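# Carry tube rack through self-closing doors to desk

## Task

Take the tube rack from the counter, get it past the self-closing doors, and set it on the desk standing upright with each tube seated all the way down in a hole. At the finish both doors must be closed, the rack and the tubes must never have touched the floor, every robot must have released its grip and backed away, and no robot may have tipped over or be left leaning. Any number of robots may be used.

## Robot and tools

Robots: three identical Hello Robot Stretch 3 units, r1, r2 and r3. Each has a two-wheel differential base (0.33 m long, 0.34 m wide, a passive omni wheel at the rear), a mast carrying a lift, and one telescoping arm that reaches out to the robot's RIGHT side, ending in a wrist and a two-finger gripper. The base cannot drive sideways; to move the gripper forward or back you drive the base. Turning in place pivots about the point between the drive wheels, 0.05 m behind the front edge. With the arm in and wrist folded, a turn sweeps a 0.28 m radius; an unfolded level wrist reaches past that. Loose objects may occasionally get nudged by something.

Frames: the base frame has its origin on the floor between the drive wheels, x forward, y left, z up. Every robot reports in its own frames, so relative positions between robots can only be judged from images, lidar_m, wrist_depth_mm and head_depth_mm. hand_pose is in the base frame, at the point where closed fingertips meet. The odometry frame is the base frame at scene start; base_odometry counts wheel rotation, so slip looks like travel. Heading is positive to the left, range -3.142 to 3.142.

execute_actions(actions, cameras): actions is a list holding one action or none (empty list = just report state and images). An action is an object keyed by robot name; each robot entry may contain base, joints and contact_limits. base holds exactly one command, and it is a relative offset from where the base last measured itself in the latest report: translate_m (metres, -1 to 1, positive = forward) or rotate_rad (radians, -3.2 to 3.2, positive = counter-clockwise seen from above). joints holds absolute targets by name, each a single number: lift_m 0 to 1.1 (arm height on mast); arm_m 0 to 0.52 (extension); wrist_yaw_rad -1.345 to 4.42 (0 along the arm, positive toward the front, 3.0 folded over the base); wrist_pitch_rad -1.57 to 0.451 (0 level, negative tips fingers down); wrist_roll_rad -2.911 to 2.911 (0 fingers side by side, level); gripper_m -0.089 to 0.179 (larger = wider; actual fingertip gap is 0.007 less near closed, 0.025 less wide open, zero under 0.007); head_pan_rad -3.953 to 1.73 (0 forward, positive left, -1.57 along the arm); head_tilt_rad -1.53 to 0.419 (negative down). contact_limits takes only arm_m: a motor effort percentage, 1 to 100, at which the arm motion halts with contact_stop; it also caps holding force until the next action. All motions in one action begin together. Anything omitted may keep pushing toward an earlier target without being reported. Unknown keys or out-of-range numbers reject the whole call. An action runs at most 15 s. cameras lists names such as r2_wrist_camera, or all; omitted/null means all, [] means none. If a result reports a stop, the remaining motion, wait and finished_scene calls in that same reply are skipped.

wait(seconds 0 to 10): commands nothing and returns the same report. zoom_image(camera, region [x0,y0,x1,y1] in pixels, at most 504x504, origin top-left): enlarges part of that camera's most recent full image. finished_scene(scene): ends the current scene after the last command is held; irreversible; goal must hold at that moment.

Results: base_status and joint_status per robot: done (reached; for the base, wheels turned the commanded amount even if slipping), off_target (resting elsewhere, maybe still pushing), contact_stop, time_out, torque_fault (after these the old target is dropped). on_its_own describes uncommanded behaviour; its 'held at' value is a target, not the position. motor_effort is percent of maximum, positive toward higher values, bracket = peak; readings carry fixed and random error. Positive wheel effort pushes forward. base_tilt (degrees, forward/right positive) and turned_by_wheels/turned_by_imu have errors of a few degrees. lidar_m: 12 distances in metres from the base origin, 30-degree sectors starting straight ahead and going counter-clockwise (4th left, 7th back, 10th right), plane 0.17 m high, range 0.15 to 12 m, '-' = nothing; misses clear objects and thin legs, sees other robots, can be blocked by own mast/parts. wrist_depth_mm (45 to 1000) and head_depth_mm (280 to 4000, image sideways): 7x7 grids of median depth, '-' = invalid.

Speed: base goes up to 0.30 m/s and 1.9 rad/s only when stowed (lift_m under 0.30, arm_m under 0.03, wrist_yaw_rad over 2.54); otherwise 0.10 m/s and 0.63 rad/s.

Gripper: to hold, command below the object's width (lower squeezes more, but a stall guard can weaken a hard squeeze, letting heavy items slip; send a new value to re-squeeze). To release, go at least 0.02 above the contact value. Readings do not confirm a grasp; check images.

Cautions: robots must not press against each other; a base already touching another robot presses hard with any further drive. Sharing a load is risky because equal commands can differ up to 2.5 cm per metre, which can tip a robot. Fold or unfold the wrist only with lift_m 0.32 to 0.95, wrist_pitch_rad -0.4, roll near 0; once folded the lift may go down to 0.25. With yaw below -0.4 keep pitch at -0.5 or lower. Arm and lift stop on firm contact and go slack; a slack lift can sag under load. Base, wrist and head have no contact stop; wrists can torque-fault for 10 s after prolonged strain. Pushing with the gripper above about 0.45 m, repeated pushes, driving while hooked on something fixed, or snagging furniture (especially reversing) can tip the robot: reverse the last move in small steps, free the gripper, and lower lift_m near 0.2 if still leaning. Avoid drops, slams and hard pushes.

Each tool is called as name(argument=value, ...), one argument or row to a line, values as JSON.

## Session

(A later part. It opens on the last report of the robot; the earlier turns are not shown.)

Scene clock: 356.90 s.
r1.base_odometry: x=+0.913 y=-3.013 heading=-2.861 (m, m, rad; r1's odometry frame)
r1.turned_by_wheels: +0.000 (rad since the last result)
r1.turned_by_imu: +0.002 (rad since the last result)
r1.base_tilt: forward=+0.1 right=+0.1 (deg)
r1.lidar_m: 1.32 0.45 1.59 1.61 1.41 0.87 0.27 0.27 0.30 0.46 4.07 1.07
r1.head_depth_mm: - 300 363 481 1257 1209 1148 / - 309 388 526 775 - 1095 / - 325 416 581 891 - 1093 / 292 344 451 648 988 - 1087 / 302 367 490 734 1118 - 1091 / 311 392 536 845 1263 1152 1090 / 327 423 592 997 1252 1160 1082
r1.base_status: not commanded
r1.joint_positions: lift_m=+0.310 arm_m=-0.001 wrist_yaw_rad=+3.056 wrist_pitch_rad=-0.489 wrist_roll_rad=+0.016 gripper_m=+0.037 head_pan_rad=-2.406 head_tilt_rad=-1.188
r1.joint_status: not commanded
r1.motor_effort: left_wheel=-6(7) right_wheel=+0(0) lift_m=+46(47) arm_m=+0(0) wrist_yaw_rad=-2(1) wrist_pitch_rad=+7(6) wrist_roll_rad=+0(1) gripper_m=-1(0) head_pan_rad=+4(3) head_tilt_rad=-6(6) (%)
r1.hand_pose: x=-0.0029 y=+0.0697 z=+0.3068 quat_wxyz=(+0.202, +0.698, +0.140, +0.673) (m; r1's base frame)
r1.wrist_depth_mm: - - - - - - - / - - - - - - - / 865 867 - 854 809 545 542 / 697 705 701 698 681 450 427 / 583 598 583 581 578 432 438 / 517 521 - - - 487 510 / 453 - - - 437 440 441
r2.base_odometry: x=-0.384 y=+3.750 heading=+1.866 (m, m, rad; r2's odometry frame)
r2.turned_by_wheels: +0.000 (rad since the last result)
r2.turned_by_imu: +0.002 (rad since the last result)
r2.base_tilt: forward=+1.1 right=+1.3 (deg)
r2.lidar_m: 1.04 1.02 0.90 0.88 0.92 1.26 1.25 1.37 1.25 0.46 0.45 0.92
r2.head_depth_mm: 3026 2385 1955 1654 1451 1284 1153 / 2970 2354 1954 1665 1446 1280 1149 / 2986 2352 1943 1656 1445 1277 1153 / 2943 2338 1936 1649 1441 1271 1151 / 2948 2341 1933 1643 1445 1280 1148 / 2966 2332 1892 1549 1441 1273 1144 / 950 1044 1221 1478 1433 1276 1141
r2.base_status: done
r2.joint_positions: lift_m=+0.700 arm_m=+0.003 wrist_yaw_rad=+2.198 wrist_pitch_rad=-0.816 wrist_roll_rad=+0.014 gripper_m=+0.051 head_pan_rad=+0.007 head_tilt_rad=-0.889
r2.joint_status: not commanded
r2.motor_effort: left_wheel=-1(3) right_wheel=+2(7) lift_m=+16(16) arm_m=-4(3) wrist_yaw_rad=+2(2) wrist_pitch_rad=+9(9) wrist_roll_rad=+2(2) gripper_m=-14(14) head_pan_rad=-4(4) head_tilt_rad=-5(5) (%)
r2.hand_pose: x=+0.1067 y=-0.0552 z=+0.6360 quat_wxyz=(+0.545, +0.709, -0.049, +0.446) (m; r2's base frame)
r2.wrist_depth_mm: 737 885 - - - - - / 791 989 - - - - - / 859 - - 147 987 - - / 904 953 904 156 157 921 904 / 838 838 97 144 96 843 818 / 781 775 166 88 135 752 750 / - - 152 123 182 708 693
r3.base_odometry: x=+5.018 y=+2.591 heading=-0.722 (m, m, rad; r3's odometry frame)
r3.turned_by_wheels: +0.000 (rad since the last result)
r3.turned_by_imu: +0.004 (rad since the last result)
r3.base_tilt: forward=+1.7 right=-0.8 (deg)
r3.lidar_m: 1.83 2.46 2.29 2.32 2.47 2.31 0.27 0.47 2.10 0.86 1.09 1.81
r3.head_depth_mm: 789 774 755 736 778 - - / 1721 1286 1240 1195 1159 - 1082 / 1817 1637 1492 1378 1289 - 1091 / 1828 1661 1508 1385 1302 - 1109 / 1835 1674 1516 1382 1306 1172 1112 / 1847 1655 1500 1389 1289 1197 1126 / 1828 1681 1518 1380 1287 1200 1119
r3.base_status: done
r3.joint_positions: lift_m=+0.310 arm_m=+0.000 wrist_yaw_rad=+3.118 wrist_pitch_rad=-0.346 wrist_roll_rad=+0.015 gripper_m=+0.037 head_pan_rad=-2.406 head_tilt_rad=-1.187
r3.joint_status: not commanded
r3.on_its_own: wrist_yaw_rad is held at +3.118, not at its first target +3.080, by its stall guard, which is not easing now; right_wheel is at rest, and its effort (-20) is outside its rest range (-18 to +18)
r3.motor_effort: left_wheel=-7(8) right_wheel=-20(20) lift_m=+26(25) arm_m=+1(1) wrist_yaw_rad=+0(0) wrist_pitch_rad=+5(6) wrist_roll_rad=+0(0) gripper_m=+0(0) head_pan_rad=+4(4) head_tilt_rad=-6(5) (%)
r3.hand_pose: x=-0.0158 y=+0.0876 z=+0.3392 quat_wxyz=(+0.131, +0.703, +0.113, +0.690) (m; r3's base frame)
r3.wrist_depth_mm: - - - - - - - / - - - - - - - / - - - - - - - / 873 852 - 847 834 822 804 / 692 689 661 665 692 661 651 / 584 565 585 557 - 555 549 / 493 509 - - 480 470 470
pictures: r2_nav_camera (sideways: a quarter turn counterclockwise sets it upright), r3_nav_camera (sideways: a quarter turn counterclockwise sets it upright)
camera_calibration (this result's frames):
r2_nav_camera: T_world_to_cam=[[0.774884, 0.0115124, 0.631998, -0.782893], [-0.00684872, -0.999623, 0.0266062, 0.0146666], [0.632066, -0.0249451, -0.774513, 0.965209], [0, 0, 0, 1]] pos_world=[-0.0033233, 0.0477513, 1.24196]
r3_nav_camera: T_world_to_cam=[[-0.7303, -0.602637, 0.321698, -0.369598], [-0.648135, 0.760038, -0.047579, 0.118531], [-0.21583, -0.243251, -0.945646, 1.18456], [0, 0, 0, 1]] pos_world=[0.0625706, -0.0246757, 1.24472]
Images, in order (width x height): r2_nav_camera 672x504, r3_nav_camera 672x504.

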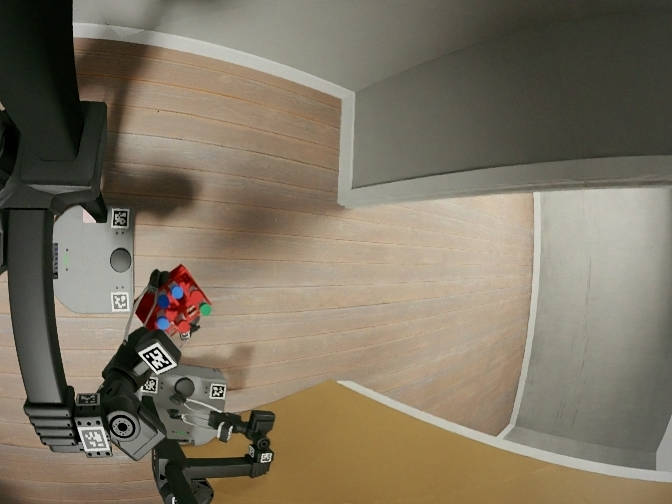

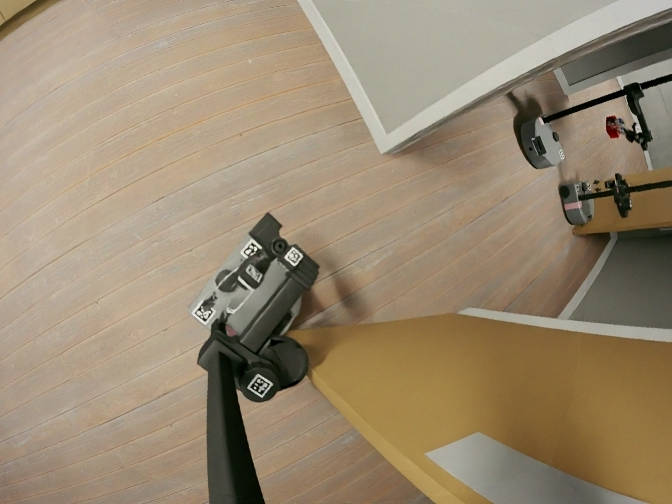

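execute_actions(
  actions=[
    {"r2":{"base":{"rotate_rad":-0.1}},"r3":{"base":{"translate_m":0.1}}},
  ],
  cameras=[],
)

execute_actions(
  actions=[
    {"r2":{"base":{"translate_m":1}},"r3":{"base":{"translate_m":0.4}}},
  ],
  cameras=["r2_nav_camera"],
)

execute_actions(
  actions=[
    {"r2":{"base":{"translate_m":0.6},"joints":{"head_pan_rad":1.2,"head_tilt_rad":-0.6}},"r1":{"base":{"rotate_rad":0.5}}},
  ],
  cameras=[],
)

execute_actions(
  actions=[
    {"r2":{"base":{"rotate_rad":1.4},"joints":{"head_pan_rad":0}},"r1":{"base":{"translate_m":0.3}}},
  ],
  cameras=["r2_nav_camera","r1_nav_camera"],
)

execute_actions(
  actions=[
    {"r2":{"base":{"translate_m":1},"joints":{"lift_m":0.95}},"r1":{"base":{"translate_m":0.65}}},
  ],
  cameras=["r2_nav_camera","r2_head_camera","r1_nav_camera","r3_nav_camera"],
)

Scene clock: 369.03 s.
r1.base_odometry: x=+0.913 y=-3.013 heading=-2.861 (m, m, rad; r1's odometry frame)
r1.turned_by_wheels: +0.000 (rad since the last result)
r1.turned_by_imu: +0.001 (rad since the last result)
r1.base_tilt: forward=+0.2 right=+0.2 (deg)
r1.lidar_m: 1.32 0.45 1.59 1.58 1.42 0.87 0.27 0.27 0.30 0.46 4.07 1.07
r1.head_depth_mm: - 300 363 481 1267 1208 1148 / - 309 387 527 780 - 1097 / - 324 417 582 890 - 1087 / 293 345 451 649 995 - 1089 / 302 367 490 735 1125 - 1092 / 311 393 537 844 1253 1152 1087 / 327 422 593 994 1247 1164 1086
r1.base_status: not commanded
r1.joint_positions: lift_m=+0.310 arm_m=-0.001 wrist_yaw_rad=+3.056 wrist_pitch_rad=-0.489 wrist_roll_rad=+0.016 gripper_m=+0.037 head_pan_rad=-2.406 head_tilt_rad=-1.188
r1.joint_status: not commanded
r1.motor_effort: left_wheel=-7(6) right_wheel=-1(0) lift_m=+47(47) arm_m=+1(0) wrist_yaw_rad=-1(1) wrist_pitch_rad=+6(6) wrist_roll_rad=+0(0) gripper_m=-1(0) head_pan_rad=+4(3) head_tilt_rad=-6(6) (%)
r1.hand_pose: x=-0.0029 y=+0.0697 z=+0.3068 quat_wxyz=(+0.202, +0.698, +0.140, +0.673) (m; r1's base frame)
r1.wrist_depth_mm: - - - - - - - / - - - - - - - / 856 876 - 868 849 537 528 / 706 688 697 710 674 450 428 / 583 591 584 591 584 450 450 / 510 533 - - - 489 504 / 461 - - - 444 444 440
r2.base_odometry: x=-0.384 y=+3.750 heading=+1.766 (m, m, rad; r2's odometry frame)
r2.turned_by_wheels: -0.100 (rad since the last result)
r2.turned_by_imu: -0.101 (rad since the last result)
r2.base_tilt: forward=+1.1 right=+1.3 (deg)
r2.lidar_m: 4.22 1.03 0.93 0.88 0.90 1.16 1.26 1.37 1.28 0.46 0.45 0.86
r2.head_depth_mm: 2979 2363 1950 1569 1440 1280 1124 / 2998 2351 1933 1660 1446 1279 1152 / 2967 2335 1962 1643 1442 1276 1150 / 2954 2350 1937 1657 1442 1275 1140 / 2960 2349 1934 1646 1436 1275 1146 / 2938 2346 1928 1656 1438 1270 1142 / 2955 2328 1836 1461 1437 1273 1146
r2.base_status: done
r2.joint_positions: lift_m=+0.700 arm_m=+0.003 wrist_yaw_rad=+2.198 wrist_pitch_rad=-0.816 wrist_roll_rad=+0.014 gripper_m=+0.051 head_pan_rad=+0.007 head_tilt_rad=-0.889
r2.joint_status: not commanded
r2.motor_effort: left_wheel=+1(5) right_wheel=+0(3) lift_m=+16(16) arm_m=-3(3) wrist_yaw_rad=+2(2) wrist_pitch_rad=+9(9) wrist_roll_rad=+2(2) gripper_m=-14(14) head_pan_rad=-5(4) head_tilt_rad=-5(6) (%)
r2.hand_pose: x=+0.1067 y=-0.0552 z=+0.6360 quat_wxyz=(+0.545, +0.709, -0.049, +0.446) (m; r2's base frame)
r2.wrist_depth_mm: 772 934 - - - - - / 817 - - - - - - / 866 - - 147 970 - - / 932 934 887 156 158 921 923 / 847 829 96 144 96 846 806 / 783 786 167 88 135 757 760 / - - 152 122 182 692 675
r3.base_odometry: x=+5.094 y=+2.525 heading=-0.722 (m, m, rad; r3's odometry frame)
r3.turned_by_wheels: +0.000 (rad since the last result)
r3.turned_by_imu: +0.001 (rad since the last result)
r3.base_tilt: forward=+1.7 right=-0.8 (deg)
r3.lidar_m: 1.74 2.42 2.25 2.28 2.57 2.39 1.42 0.35 0.33 0.88 1.14 1.72
r3.head_depth_mm: 1125 1523 1490 1369 1277 - - / 525 1017 1470 1381 1287 - 1087 / 463 578 820 1343 1289 - 1090 / 358 444 579 872 1289 - 1112 / 355 1588 1498 1393 1300 1169 1111 / 1843 1660 1524 1395 1282 1191 1114 / 1834 1663 1400 1403 1292 1195 1120
r3.base_status: done
r3.joint_positions: lift_m=+0.310 arm_m=+0.000 wrist_yaw_rad=+3.118 wrist_pitch_rad=-0.346 wrist_roll_rad=+0.015 gripper_m=+0.037 head_pan_rad=-2.406 head_tilt_rad=-1.187
r3.joint_status: not commanded
r3.on_its_own: wrist_yaw_rad is held at +3.118, not at its first target +3.080, by its stall guard, which is not easing now
r3.motor_effort: left_wheel=-1(3) right_wheel=+2(13) lift_m=+25(25) arm_m=+1(0) wrist_yaw_rad=+0(0) wrist_pitch_rad=+6(5) wrist_roll_rad=+0(0) gripper_m=+0(0) head_pan_rad=+4(3) head_tilt_rad=-4(5) (%)
r3.hand_pose: x=-0.0158 y=+0.0876 z=+0.3392 quat_wxyz=(+0.131, +0.703, +0.113, +0.690) (m; r3's base frame)
r3.wrist_depth_mm: - - - - - - - / - - - - - - - / - - - - - - - / 880 863 - 841 823 822 811 / 700 693 675 670 687 665 653 / 574 568 590 568 - 555 550 / 493 504 - - 478 480 469
pictures: none
No camera images: the call's "cameras" was empty. Leave "cameras" out to get every camera's image.

Scene clock: 380.50 s.
r1.base_odometry: x=+0.913 y=-3.013 heading=-2.861 (m, m, rad; r1's odometry frame)
r1.turned_by_wheels: +0.000 (rad since the last result)
r1.turned_by_imu: +0.003 (rad since the last result)
r1.base_tilt: forward=+0.2 right=+0.2 (deg)
r1.lidar_m: 1.33 1.33 1.60 1.53 1.41 0.87 0.27 0.27 0.30 0.46 0.85 0.87
r1.head_depth_mm: - 300 363 481 1254 1210 1140 / - 309 388 527 781 - 1092 / - 325 417 580 888 - 1093 / 293 345 450 649 990 - 1079 / 302 367 490 735 1118 - 1103 / 311 393 536 846 1263 1153 1094 / 328 422 592 996 1247 1163 1084
r1.base_status: not commanded
r1.joint_positions: lift_m=+0.310 arm_m=-0.001 wrist_yaw_rad=+3.056 wrist_pitch_rad=-0.489 wrist_roll_rad=+0.016 gripper_m=+0.037 head_pan_rad=-2.406 head_tilt_rad=-1.188
r1.joint_status: not commanded
r1.motor_effort: left_wheel=-6(7) right_wheel=+0(0) lift_m=+47(47) arm_m=+0(0) wrist_yaw_rad=-1(2) wrist_pitch_rad=+6(6) wrist_roll_rad=-1(0) gripper_m=-1(1) head_pan_rad=+4(4) head_tilt_rad=-6(6) (%)
r1.hand_pose: x=-0.0029 y=+0.0697 z=+0.3068 quat_wxyz=(+0.202, +0.698, +0.140, +0.673) (m; r1's base frame)
r1.wrist_depth_mm: - - - - - - - / - - - - - - - / 879 855 - 857 882 841 880 / 702 706 696 697 691 698 697 / 587 585 579 586 609 583 584 / 507 524 - - - 504 503 / 451 - - - 448 442 438
r2.base_odometry: x=-0.578 y=+4.731 heading=+1.766 (m, m, rad; r2's odometry frame)
r2.turned_by_wheels: +0.000 (rad since the last result)
r2.turned_by_imu: +0.005 (rad since the last result)
r2.base_tilt: forward=+1.1 right=+1.3 (deg)
r2.lidar_m: 3.23 3.29 2.74 0.35 0.97 1.26 2.24 0.84 0.57 0.51 0.57 2.88
r2.head_depth_mm: 2937 2358 1948 1664 1450 1283 1149 / 2952 2369 1955 1661 1448 1279 1151 / 2896 2358 1940 1650 1448 1272 1147 / 2890 2331 1927 1655 1441 1280 1147 / 2892 2346 1940 1643 1443 1280 1145 / 2850 2337 1926 1645 1436 1274 1144 / 2840 2320 1927 1653 1434 1271 1142
r2.base_status: done
r2.joint_positions: lift_m=+0.700 arm_m=+0.003 wrist_yaw_rad=+2.198 wrist_pitch_rad=-0.816 wrist_roll_rad=+0.014 gripper_m=+0.051 head_pan_rad=+0.007 head_tilt_rad=-0.889
r2.joint_status: not commanded
r2.motor_effort: left_wheel=+1(6) right_wheel=+0(3) lift_m=+16(16) arm_m=-4(4) wrist_yaw_rad=+2(2) wrist_pitch_rad=+9(9) wrist_roll_rad=+2(1) gripper_m=-14(14) head_pan_rad=-4(5) head_tilt_rad=-4(5) (%)
r2.hand_pose: x=+0.1067 y=-0.0552 z=+0.6360 quat_wxyz=(+0.545, +0.709, -0.049, +0.446) (m; r2's base frame)
r2.wrist_depth_mm: - - - - - - - / - - - - - - - / 413 - - 147 948 - - / 436 632 890 156 157 909 918 / 803 616 97 144 96 825 817 / 790 750 166 88 134 758 755 / - - 152 123 182 689 693
r3.base_odometry: x=+5.394 y=+2.261 heading=-0.722 (m, m, rad; r3's odometry frame)
r3.turned_by_wheels: +0.000 (rad since the last result)
r3.turned_by_imu: +0.004 (rad since the last result)
r3.base_tilt: forward=+1.7 right=-0.9 (deg)
r3.lidar_m: 1.37 1.71 2.09 2.13 2.69 2.76 1.67 1.13 1.05 1.05 1.35 1.35
r3.head_depth_mm: 1393 1618 1480 1364 1284 - - / 1341 1597 1496 1369 1292 - 1087 / 1258 1569 1495 1377 1282 - 1090 / 1202 1482 1515 1385 1301 - 1115 / 1143 1390 1510 1395 1291 1177 1118 / 1094 1340 1504 1391 1278 1196 1119 / 1050 1254 1477 1391 1288 1198 1118
r3.base_status: done
r3.joint_positions: lift_m=+0.310 arm_m=+0.000 wrist_yaw_rad=+3.118 wrist_pitch_rad=-0.346 wrist_roll_rad=+0.015 gripper_m=+0.037 head_pan_rad=-2.406 head_tilt_rad=-1.187
r3.joint_status: not commanded
r3.on_its_own: wrist_yaw_rad is held at +3.118, not at its first target +3.080, by its stall guard, which is not easing now
r3.motor_effort: left_wheel=-2(3) right_wheel=+2(7) lift_m=+25(25) arm_m=+1(0) wrist_yaw_rad=+0(1) wrist_pitch_rad=+6(6) wrist_roll_rad=+0(0) gripper_m=+0(0) head_pan_rad=+3(5) head_tilt_rad=-5(4) (%)
r3.hand_pose: x=-0.0158 y=+0.0876 z=+0.3392 quat_wxyz=(+0.131, +0.703, +0.113, +0.690) (m; r3's base frame)
r3.wrist_depth_mm: - - - - - - - / - - - - - - - / - - - - - - - / 893 851 - 845 827 818 814 / 694 695 661 682 702 666 656 / 575 574 585 568 - 550 546 / 495 504 - - 475 475 470
pictures: r2_nav_camera (sideways: a quarter turn counterclockwise sets it upright)
camera_calibration (this result's frames):
r2_nav_camera: T_world_to_cam=[[0.774888, 0.01147, 0.631995, -0.782889], [-0.00690336, -0.999622, 0.0266063, 0.0146668], [0.632061, -0.0249797, -0.774516, 0.965212], [0, 0, 0, 1]] pos_world=[-0.00332093, 0.0477518, 1.24196]
Images, in order (width x height): r2_nav_camera 672x504.

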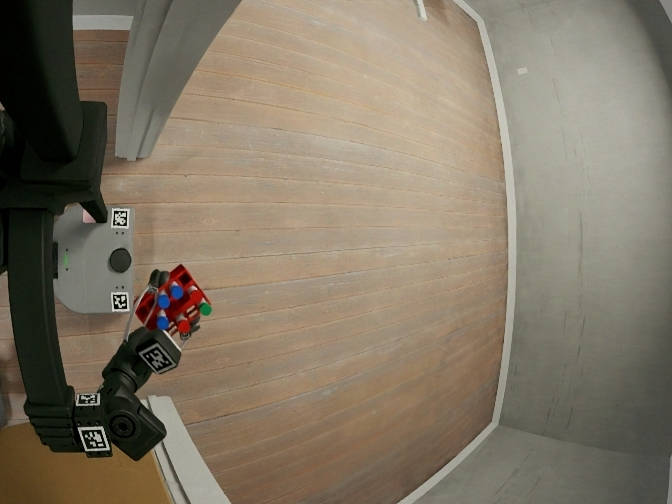

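Scene clock: 387.97 s.
r1.base_odometry: x=+0.913 y=-3.013 heading=-2.361 (m, m, rad; r1's odometry frame)
r1.turned_by_wheels: +0.500 (rad since the last result)
r1.turned_by_imu: +0.490 (rad since the last result)
r1.base_tilt: forward=+0.2 right=+0.1 (deg)
r1.lidar_m: 1.33 1.56 1.53 1.45 0.88 0.28 0.28 0.30 0.45 1.40 1.07 1.32
r1.head_depth_mm: 298 336 394 474 595 804 1141 / 325 379 453 564 717 - 1092 / 365 434 534 693 934 - 1089 / 415 507 651 907 1266 - 1083 / 483 611 829 1292 1300 - 1097 / 577 766 1150 1359 1269 1154 1089 / 717 1567 1466 1356 1257 1162 1086
r1.base_status: done
r1.joint_positions: lift_m=+0.310 arm_m=-0.001 wrist_yaw_rad=+3.056 wrist_pitch_rad=-0.489 wrist_roll_rad=+0.016 gripper_m=+0.037 head_pan_rad=-2.406 head_tilt_rad=-1.188
r1.joint_status: not commanded
r1.motor_effort: left_wheel=-8(53) right_wheel=-1(8) lift_m=+47(47) arm_m=+0(0) wrist_yaw_rad=-1(0) wrist_pitch_rad=+6(6) wrist_roll_rad=-1(1) gripper_m=-1(0) head_pan_rad=+4(4) head_tilt_rad=-6(6) (%)
r1.hand_pose: x=-0.0029 y=+0.0697 z=+0.3068 quat_wxyz=(+0.202, +0.698, +0.140, +0.673) (m; r1's base frame)
r1.wrist_depth_mm: 763 926 - - - - - / 762 - - - - - - / 794 863 - 858 857 865 859 / 312 703 715 686 693 712 682 / 313 590 593 588 600 574 584 / 321 421 - - - 506 494 / 307 - - - 450 439 446
r2.base_odometry: x=-0.695 y=+5.320 heading=+1.766 (m, m, rad; r2's odometry frame)
r2.turned_by_wheels: +0.000 (rad since the last result)
r2.turned_by_imu: +0.003 (rad since the last result)
r2.base_tilt: forward=+1.1 right=+1.3 (deg)
r2.lidar_m: 2.64 2.70 2.54 2.16 0.75 0.63 2.85 0.76 0.71 1.54 2.17 2.79
r2.head_depth_mm: 2982 3328 3078 2274 1803 1497 1282 / 2812 3140 3095 2283 1811 1490 1278 / 2597 2891 2811 2266 1812 1496 1277 / 2455 2822 2938 2270 1802 1500 1279 / 2390 2698 2878 2265 1803 1503 1275 / 2293 2571 2763 2276 1811 1494 1280 / 2204 2431 2677 2280 1809 1504 1276
r2.base_status: done
r2.joint_positions: lift_m=+0.700 arm_m=+0.003 wrist_yaw_rad=+2.198 wrist_pitch_rad=-0.816 wrist_roll_rad=+0.014 gripper_m=+0.051 head_pan_rad=+1.193 head_tilt_rad=-0.606
r2.joint_status: all done
r2.motor_effort: left_wheel=+1(5) right_wheel=+0(3) lift_m=+16(16) arm_m=-4(3) wrist_yaw_rad=+1(2) wrist_pitch_rad=+9(9) wrist_roll_rad=+2(2) gripper_m=-14(14) head_pan_rad=+5(58) head_tilt_rad=+3(24) (%)
r2.hand_pose: x=+0.1067 y=-0.0552 z=+0.6360 quat_wxyz=(+0.545, +0.709, -0.049, +0.446) (m; r2's base frame)
r2.wrist_depth_mm: - - - - - - - / - - - - - - - / - - - 150 982 - - / 940 934 891 156 158 915 910 / 849 834 97 144 96 839 821 / 790 770 167 88 135 764 747 / - - 152 123 182 702 704
r3.base_odometry: x=+5.394 y=+2.261 heading=-0.722 (m, m, rad; r3's odometry frame)
r3.turned_by_wheels: +0.000 (rad since the last result)
r3.turned_by_imu: +0.001 (rad since the last result)
r3.base_tilt: forward=+1.7 right=-0.8 (deg)
r3.lidar_m: 1.37 1.71 2.09 2.12 2.70 2.76 1.68 1.12 1.05 1.06 1.34 1.35
r3.head_depth_mm: 1406 1603 1493 1370 1274 - - / 1339 1584 1498 1375 1269 - 1088 / 1255 1578 1493 1378 1289 - 1094 / 1206 1482 1487 1384 1315 - 1110 / 1143 1388 1512 1381 1300 1163 1109 / 1091 1329 1500 1392 1281 1193 1114 / 1041 1262 1471 1390 1297 1205 1123
r3.base_status: not commanded
r3.joint_positions: lift_m=+0.310 arm_m=+0.000 wrist_yaw_rad=+3.118 wrist_pitch_rad=-0.346 wrist_roll_rad=+0.015 gripper_m=+0.037 head_pan_rad=-2.406 head_tilt_rad=-1.187
r3.joint_status: not commanded
r3.on_its_own: wrist_yaw_rad is held at +3.118, not at its first target +3.080, by its stall guard, which is not easing now
r3.motor_effort: left_wheel=-1(2) right_wheel=+3(3) lift_m=+26(25) arm_m=+0(0) wrist_yaw_rad=+0(1) wrist_pitch_rad=+6(5) wrist_roll_rad=+0(0) gripper_m=+0(0) head_pan_rad=+3(4) head_tilt_rad=-6(6) (%)
r3.hand_pose: x=-0.0158 y=+0.0876 z=+0.3392 quat_wxyz=(+0.131, +0.703, +0.113, +0.690) (m; r3's base frame)
r3.wrist_depth_mm: - - - - - - - / - - - - - - - / - - - - - - - / 900 853 - 842 836 816 806 / 697 679 677 682 687 663 652 / 576 572 593 563 - 556 549 / 490 504 - - 479 475 469
pictures: none
No camera images: the call's "cameras" was empty. Leave "cameras" out to get every camera's image.

Scene clock: 391.93 s.
r1.base_odometry: x=+0.700 y=-3.224 heading=-2.361 (m, m, rad; r1's odometry frame)
r1.turned_by_wheels: +0.000 (rad since the last result)
r1.turned_by_imu: +0.001 (rad since the last result)
r1.base_tilt: forward=+0.2 right=+0.2 (deg)
r1.lidar_m: 1.04 1.22 1.42 1.43 1.21 0.27 0.27 0.36 0.87 0.97 1.03 1.04
r1.head_depth_mm: 393 429 472 524 597 1203 1149 / 469 521 585 669 753 - 1099 / 580 660 773 915 1111 - 1093 / 762 906 1125 1343 1296 - 1087 / 1762 1594 1479 1363 1297 - 1093 / 1794 1621 1489 1365 1271 1152 1088 / 1787 1594 1479 1347 1242 1152 1083
r1.base_status: done
r1.joint_positions: lift_m=+0.310 arm_m=-0.001 wrist_yaw_rad=+3.056 wrist_pitch_rad=-0.489 wrist_roll_rad=+0.016 gripper_m=+0.037 head_pan_rad=-2.406 head_tilt_rad=-1.188
r1.joint_status: not commanded
r1.motor_effort: left_wheel=-5(4) right_wheel=-5(6) lift_m=+47(47) arm_m=+0(1) wrist_yaw_rad=-1(1) wrist_pitch_rad=+7(6) wrist_roll_rad=-1(0) gripper_m=+0(0) head_pan_rad=+3(3) head_tilt_rad=-6(6) (%)
r1.hand_pose: x=-0.0029 y=+0.0697 z=+0.3068 quat_wxyz=(+0.202, +0.698, +0.140, +0.673) (m; r1's base frame)
r1.wrist_depth_mm: - - - - - - - / - - - - - - - / 882 852 - 874 879 873 863 / 703 692 703 692 693 691 700 / 586 583 589 589 594 580 576 / 510 514 - - - 504 508 / 454 - - - 444 437 442
r2.base_odometry: x=-0.695 y=+5.320 heading=-3.117 (m, m, rad; r2's odometry frame)
r2.turned_by_wheels: +1.400 (rad since the last result)
r2.turned_by_imu: +1.416 (rad since the last result)
r2.base_tilt: forward=+1.1 right=+1.4 (deg)
r2.lidar_m: 2.15 0.94 0.63 1.45 0.85 0.71 1.05 2.13 2.51 2.64 2.65 2.53
r2.head_depth_mm: 2427 2700 2804 2285 1814 1500 1280 / 2386 2719 2883 2282 1803 1498 1284 / 2353 2623 2852 2278 1811 1499 1277 / 2280 2586 2823 2286 1808 1496 1281 / 2235 2515 2736 2272 1813 1508 1281 / 2192 2432 2655 2294 1803 1492 1277 / 2154 2398 2614 2274 1804 1498 1283
r2.base_status: done
r2.joint_positions: lift_m=+0.700 arm_m=+0.003 wrist_yaw_rad=+2.198 wrist_pitch_rad=-0.816 wrist_roll_rad=+0.014 gripper_m=+0.051 head_pan_rad=+0.007 head_tilt_rad=-0.606
r2.joint_status: all done
r2.motor_effort: left_wheel=+0(4) right_wheel=+2(6) lift_m=+16(16) arm_m=-3(4) wrist_yaw_rad=+2(2) wrist_pitch_rad=+9(9) wrist_roll_rad=+2(2) gripper_m=-14(14) head_pan_rad=-4(58) head_tilt_rad=+3(4) (%)
r2.hand_pose: x=+0.1067 y=-0.0552 z=+0.6360 quat_wxyz=(+0.545, +0.709, -0.049, +0.446) (m; r2's base frame)
r2.wrist_depth_mm: - 638 885 - - - - / - 748 943 - - - - / - - 900 147 982 - - / 941 923 893 155 157 917 923 / 849 837 97 144 96 821 817 / 783 770 167 88 135 757 766 / - - 153 123 183 714 689
r3.base_odometry: x=+5.394 y=+2.261 heading=-0.722 (m, m, rad; r3's odometry frame)
r3.turned_by_wheels: +0.000 (rad since the last result)
r3.turned_by_imu: +0.001 (rad since the last result)
r3.base_tilt: forward=+1.7 right=-0.8 (deg)
r3.lidar_m: 1.37 1.71 2.08 2.12 2.70 2.77 1.67 1.13 1.05 1.06 1.35 1.35
r3.head_depth_mm: 1417 1620 1494 1365 1288 - - / 1319 1595 1501 1380 1297 - 1089 / 1263 1583 1487 1375 1292 - 1091 / 1205 1494 1498 1374 1313 - 1120 / 1146 1384 1505 1379 1287 1171 1118 / 1089 1318 1502 1393 1291 1192 1119 / 1053 1266 1462 1389 1281 1206 1120
r3.base_status: not commanded
r3.joint_positions: lift_m=+0.310 arm_m=+0.000 wrist_yaw_rad=+3.118 wrist_pitch_rad=-0.346 wrist_roll_rad=+0.015 gripper_m=+0.037 head_pan_rad=-2.406 head_tilt_rad=-1.187
r3.joint_status: not commanded
r3.on_its_own: wrist_yaw_rad is held at +3.118, not at its first target +3.080, by its stall guard, which is not easing now
r3.motor_effort: left_wheel=-2(2) right_wheel=+3(3) lift_m=+25(25) arm_m=+0(1) wrist_yaw_rad=-1(0) wrist_pitch_rad=+5(6) wrist_roll_rad=+0(0) gripper_m=+0(0) head_pan_rad=+4(4) head_tilt_rad=-6(6) (%)
r3.hand_pose: x=-0.0158 y=+0.0876 z=+0.3392 quat_wxyz=(+0.131, +0.703, +0.113, +0.690) (m; r3's base frame)
r3.wrist_depth_mm: - - - - - - - / - - - - - - - / - - - - - - - / 878 852 - 832 816 815 805 / 690 687 666 673 691 665 655 / 574 572 590 559 - 558 544 / 501 508 - - 475 476 468
pictures: r1_nav_camera (sideways: a quarter turn counterclockwise sets it upright), r2_nav_camera (sideways: a quarter turn counterclockwise sets it upright)
camera_calibration (this result's frames):
r1_nav_camera: T_world_to_cam=[[-0.670894, -0.659379, 0.339294, -0.396705], [-0.706862, 0.70695, -0.0238195, 0.0901953], [-0.224158, -0.255814, -0.940379, 1.18296], [0, 0, 0, 1]] pos_world=[0.0627782, -0.0227243, 1.24918]
r2_nav_camera: T_world_to_cam=[[0.567433, 0.0100974, 0.823358, -1.03103], [-0.01364, -0.999672, 0.02166, 0.0211385], [0.823307, -0.0235212, -0.567109, 0.694274], [0, 0, 0, 1]] pos_world=[0.0137262, 0.0478724, 1.24218]
Images, in order (width x height): r1_nav_camera 672x504, r2_nav_camera 672x504.

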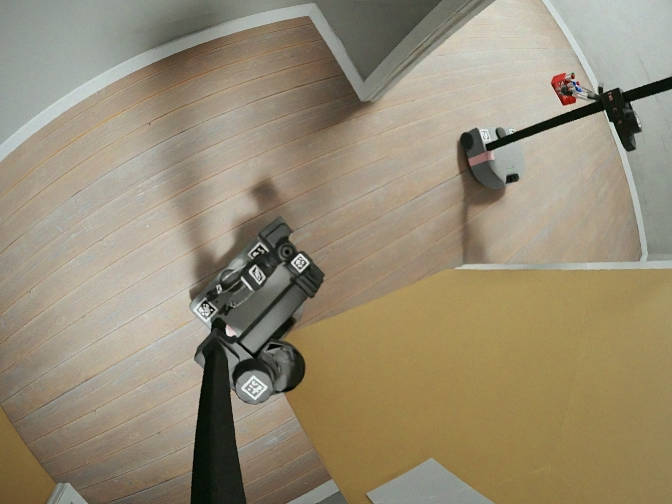

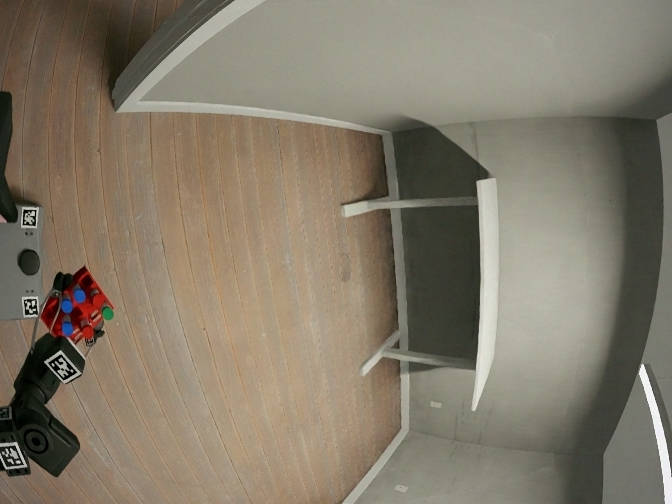

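Scene clock: 402.93 s.
r1.base_odometry: x=+0.238 y=-3.682 heading=-2.361 (m, m, rad; r1's odometry frame)
r1.turned_by_wheels: +0.000 (rad since the last result)
r1.turned_by_imu: +0.002 (rad since the last result)
r1.base_tilt: forward=+0.1 right=+0.1 (deg)
r1.lidar_m: 0.41 0.49 0.87 1.18 1.48 1.69 1.68 1.21 1.05 0.80 0.47 0.41
r1.head_depth_mm: 1631 1697 1549 1407 1297 1208 1146 / 1506 1689 1522 1404 1307 - 1098 / 1392 1645 1512 1390 1300 - 1089 / 1292 1575 1502 1371 1294 - 1087 / 1211 1502 1489 1374 1298 - 1103 / 1138 1391 1476 1356 1271 1155 1091 / 1073 1298 1450 1346 1249 1158 1087
r1.base_status: done
r1.joint_positions: lift_m=+0.310 arm_m=-0.001 wrist_yaw_rad=+3.056 wrist_pitch_rad=-0.489 wrist_roll_rad=+0.016 gripper_m=+0.037 head_pan_rad=-2.406 head_tilt_rad=-1.188
r1.joint_status: not commanded
r1.motor_effort: left_wheel=-1(2) right_wheel=+1(3) lift_m=+47(47) arm_m=+0(0) wrist_yaw_rad=-1(1) wrist_pitch_rad=+6(7) wrist_roll_rad=+0(1) gripper_m=-1(0) head_pan_rad=+3(4) head_tilt_rad=-6(6) (%)
r1.hand_pose: x=-0.0029 y=+0.0697 z=+0.3068 quat_wxyz=(+0.202, +0.698, +0.140, +0.673) (m; r1's base frame)
r1.wrist_depth_mm: - - - - - - 801 / - - - - - - 755 / 878 858 - 866 865 841 708 / 707 698 704 685 696 693 654 / 589 600 583 588 600 586 572 / 508 530 - - - 499 504 / 462 - - - 441 442 447
r2.base_odometry: x=-1.694 y=+5.295 heading=-3.117 (m, m, rad; r2's odometry frame)
r2.turned_by_wheels: +0.000 (rad since the last result)
r2.turned_by_imu: +0.005 (rad since the last result)
r2.base_tilt: forward=+1.1 right=+1.4 (deg)
r2.lidar_m: 1.64 1.18 0.82 0.72 0.72 0.85 1.66 3.10 2.75 2.42 2.43 1.62
r2.head_depth_mm: 1554 1287 1928 2126 1812 1495 1281 / 1529 1283 1871 2080 1820 1499 1278 / 1490 1285 1817 2059 1801 1499 1280 / 1455 1281 977 1988 1811 1499 1281 / 1419 1284 977 1923 1809 1497 1281 / 1396 1279 976 1876 1816 1502 1281 / 1362 1282 920 1762 1707 1505 1282
r2.base_status: done
r2.joint_positions: lift_m=+0.949 arm_m=+0.003 wrist_yaw_rad=+2.198 wrist_pitch_rad=-0.816 wrist_roll_rad=+0.014 gripper_m=+0.051 head_pan_rad=+0.007 head_tilt_rad=-0.606
r2.joint_status: all done
r2.motor_effort: left_wheel=-1(3) right_wheel=+2(5) lift_m=+34(36) arm_m=-4(4) wrist_yaw_rad=+2(1) wrist_pitch_rad=+9(9) wrist_roll_rad=+2(2) gripper_m=-14(14) head_pan_rad=-5(5) head_tilt_rad=+4(3) (%)
r2.hand_pose: x=+0.1066 y=-0.0553 z=+0.8850 quat_wxyz=(+0.545, +0.709, -0.049, +0.446) (m; r2's base frame)
r2.wrist_depth_mm: 688 876 - - - - - / 718 915 - - - - - / 750 982 - 151 - - - / 809 - - 156 158 - - / 842 - 97 144 96 - - / 895 - 196 88 135 - - / - - 189 123 183 922 927
r3.base_odometry: x=+5.394 y=+2.261 heading=-0.722 (m, m, rad; r3's odometry frame)
r3.turned_by_wheels: +0.000 (rad since the last result)
r3.turned_by_imu: +0.002 (rad since the last result)
r3.base_tilt: forward=+1.7 right=-0.7 (deg)
r3.lidar_m: 1.37 1.72 2.09 2.12 2.70 2.77 1.67 1.12 1.05 1.06 1.35 1.35
r3.head_depth_mm: 1412 1602 1498 1371 1279 - - / 1330 1598 1500 1369 1285 - 1082 / 1266 1592 1493 1378 1288 - 1087 / 1194 1493 1504 1379 1305 - 1109 / 1136 1386 1516 1385 1300 1174 1120 / 1089 1324 1498 1389 1288 1189 1115 / 1045 1261 1476 1388 1283 1201 1116
r3.base_status: not commanded
r3.joint_positions: lift_m=+0.310 arm_m=+0.000 wrist_yaw_rad=+3.118 wrist_pitch_rad=-0.346 wrist_roll_rad=+0.015 gripper_m=+0.037 head_pan_rad=-2.406 head_tilt_rad=-1.187
r3.joint_status: not commanded
r3.on_its_own: wrist_yaw_rad is held at +3.118, not at its first target +3.080, by its stall guard, which is not easing now
r3.motor_effort: left_wheel=-2(2) right_wheel=+3(2) lift_m=+25(25) arm_m=+0(0) wrist_yaw_rad=+0(0) wrist_pitch_rad=+5(5) wrist_roll_rad=+0(0) gripper_m=+0(0) head_pan_rad=+4(4) head_tilt_rad=-5(6) (%)
r3.hand_pose: x=-0.0158 y=+0.0876 z=+0.3392 quat_wxyz=(+0.131, +0.703, +0.113, +0.690) (m; r3's base frame)
r3.wrist_depth_mm: - - - - - - - / - - - - - - - / - - - - - - - / 854 855 - 834 834 808 805 / 695 690 669 671 693 654 654 / 576 578 584 560 - 551 544 / 493 504 - - 484 478 470
pictures: r1_nav_camera (sideways: a quarter turn counterclockwise sets it upright), r2_head_camera (sideways: a quarter turn clockwise sets it upright), r2_nav_camera (sideways: a quarter turn counterclockwise sets it upright), r3_nav_camera (sideways: a quarter turn counterclockwise sets it upright)
camera_calibration (this result's frames):
r1_nav_camera: T_world_to_cam=[[-0.670794, -0.65948, 0.339295, -0.396707], [-0.706969, 0.706843, -0.0238195, 0.0901959], [-0.22412, -0.255849, -0.940379, 1.18296], [0, 0, 0, 1]] pos_world=[0.0627816, -0.0227157, 1.24918]
r2_head_camera: T_world_to_cam=[[-0.554364, 0.0221944, -0.831978, 1.10701], [0.030311, 0.99952, 0.00646697, -0.00862968], [0.831722, -0.021633, -0.55477, 0.670885], [0, 0, 0, 1]] pos_world=[0.0559606, -0.00143068, 1.29326]
r2_nav_camera: T_world_to_cam=[[0.567381, 0.0100707, 0.823394, -1.03107], [-0.0136878, -0.999672, 0.0216586, 0.0211405], [0.823342, -0.0235592, -0.567057, 0.694206], [0, 0, 0, 1]] pos_world=[0.0137323, 0.0478721, 1.24218]
r3_nav_camera: T_world_to_cam=[[-0.7303, -0.602637, 0.321699, -0.369599], [-0.648135, 0.760038, -0.047579, 0.118531], [-0.21583, -0.243251, -0.945646, 1.18456], [0, 0, 0, 1]] pos_world=[0.0625705, -0.0246757, 1.24472]
Images, in order (width x height): r1_nav_camera 672x504, r2_head_camera 896x504, r2_nav_camera 672x504, r3_nav_camera 672x504.

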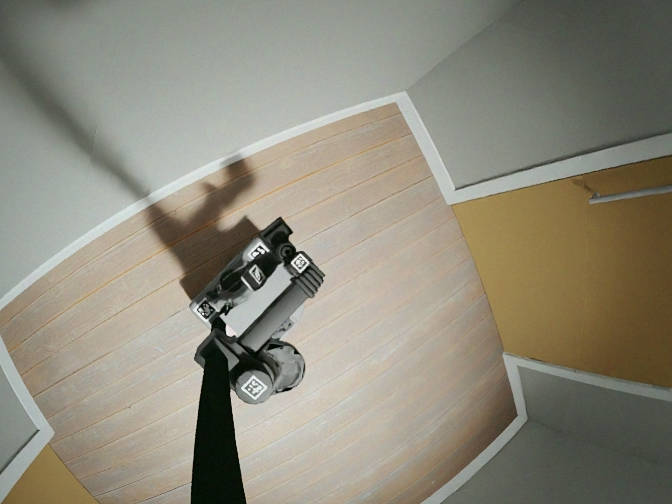

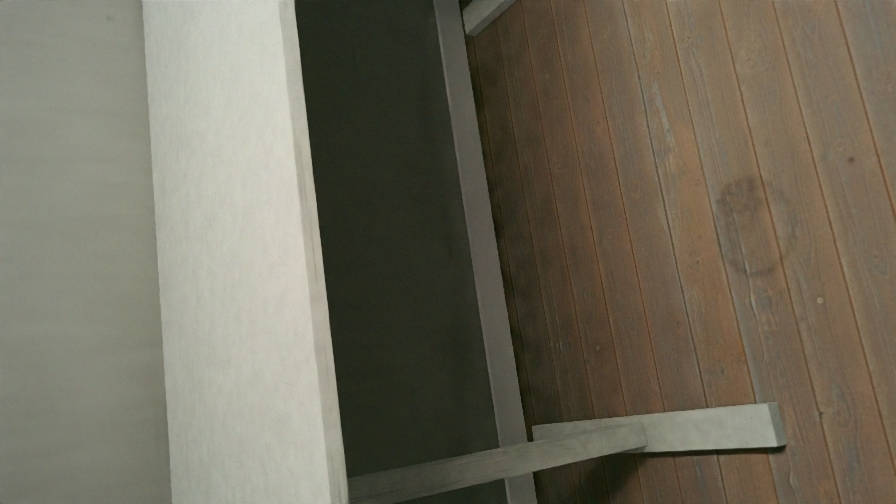

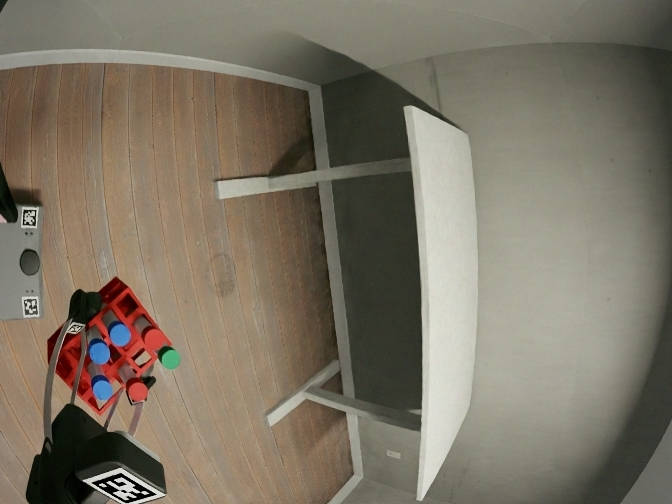

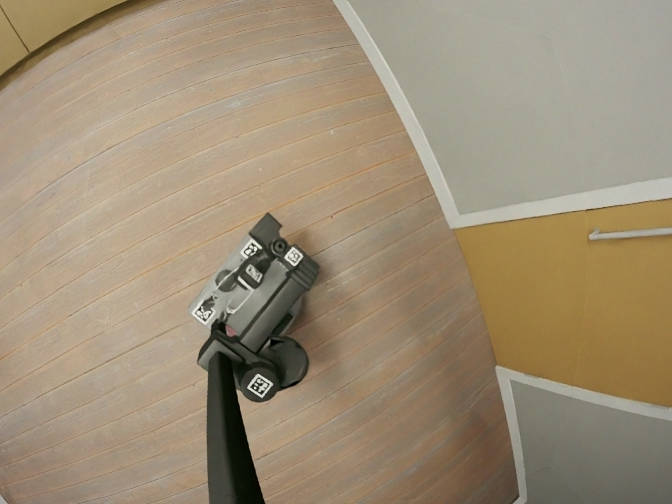

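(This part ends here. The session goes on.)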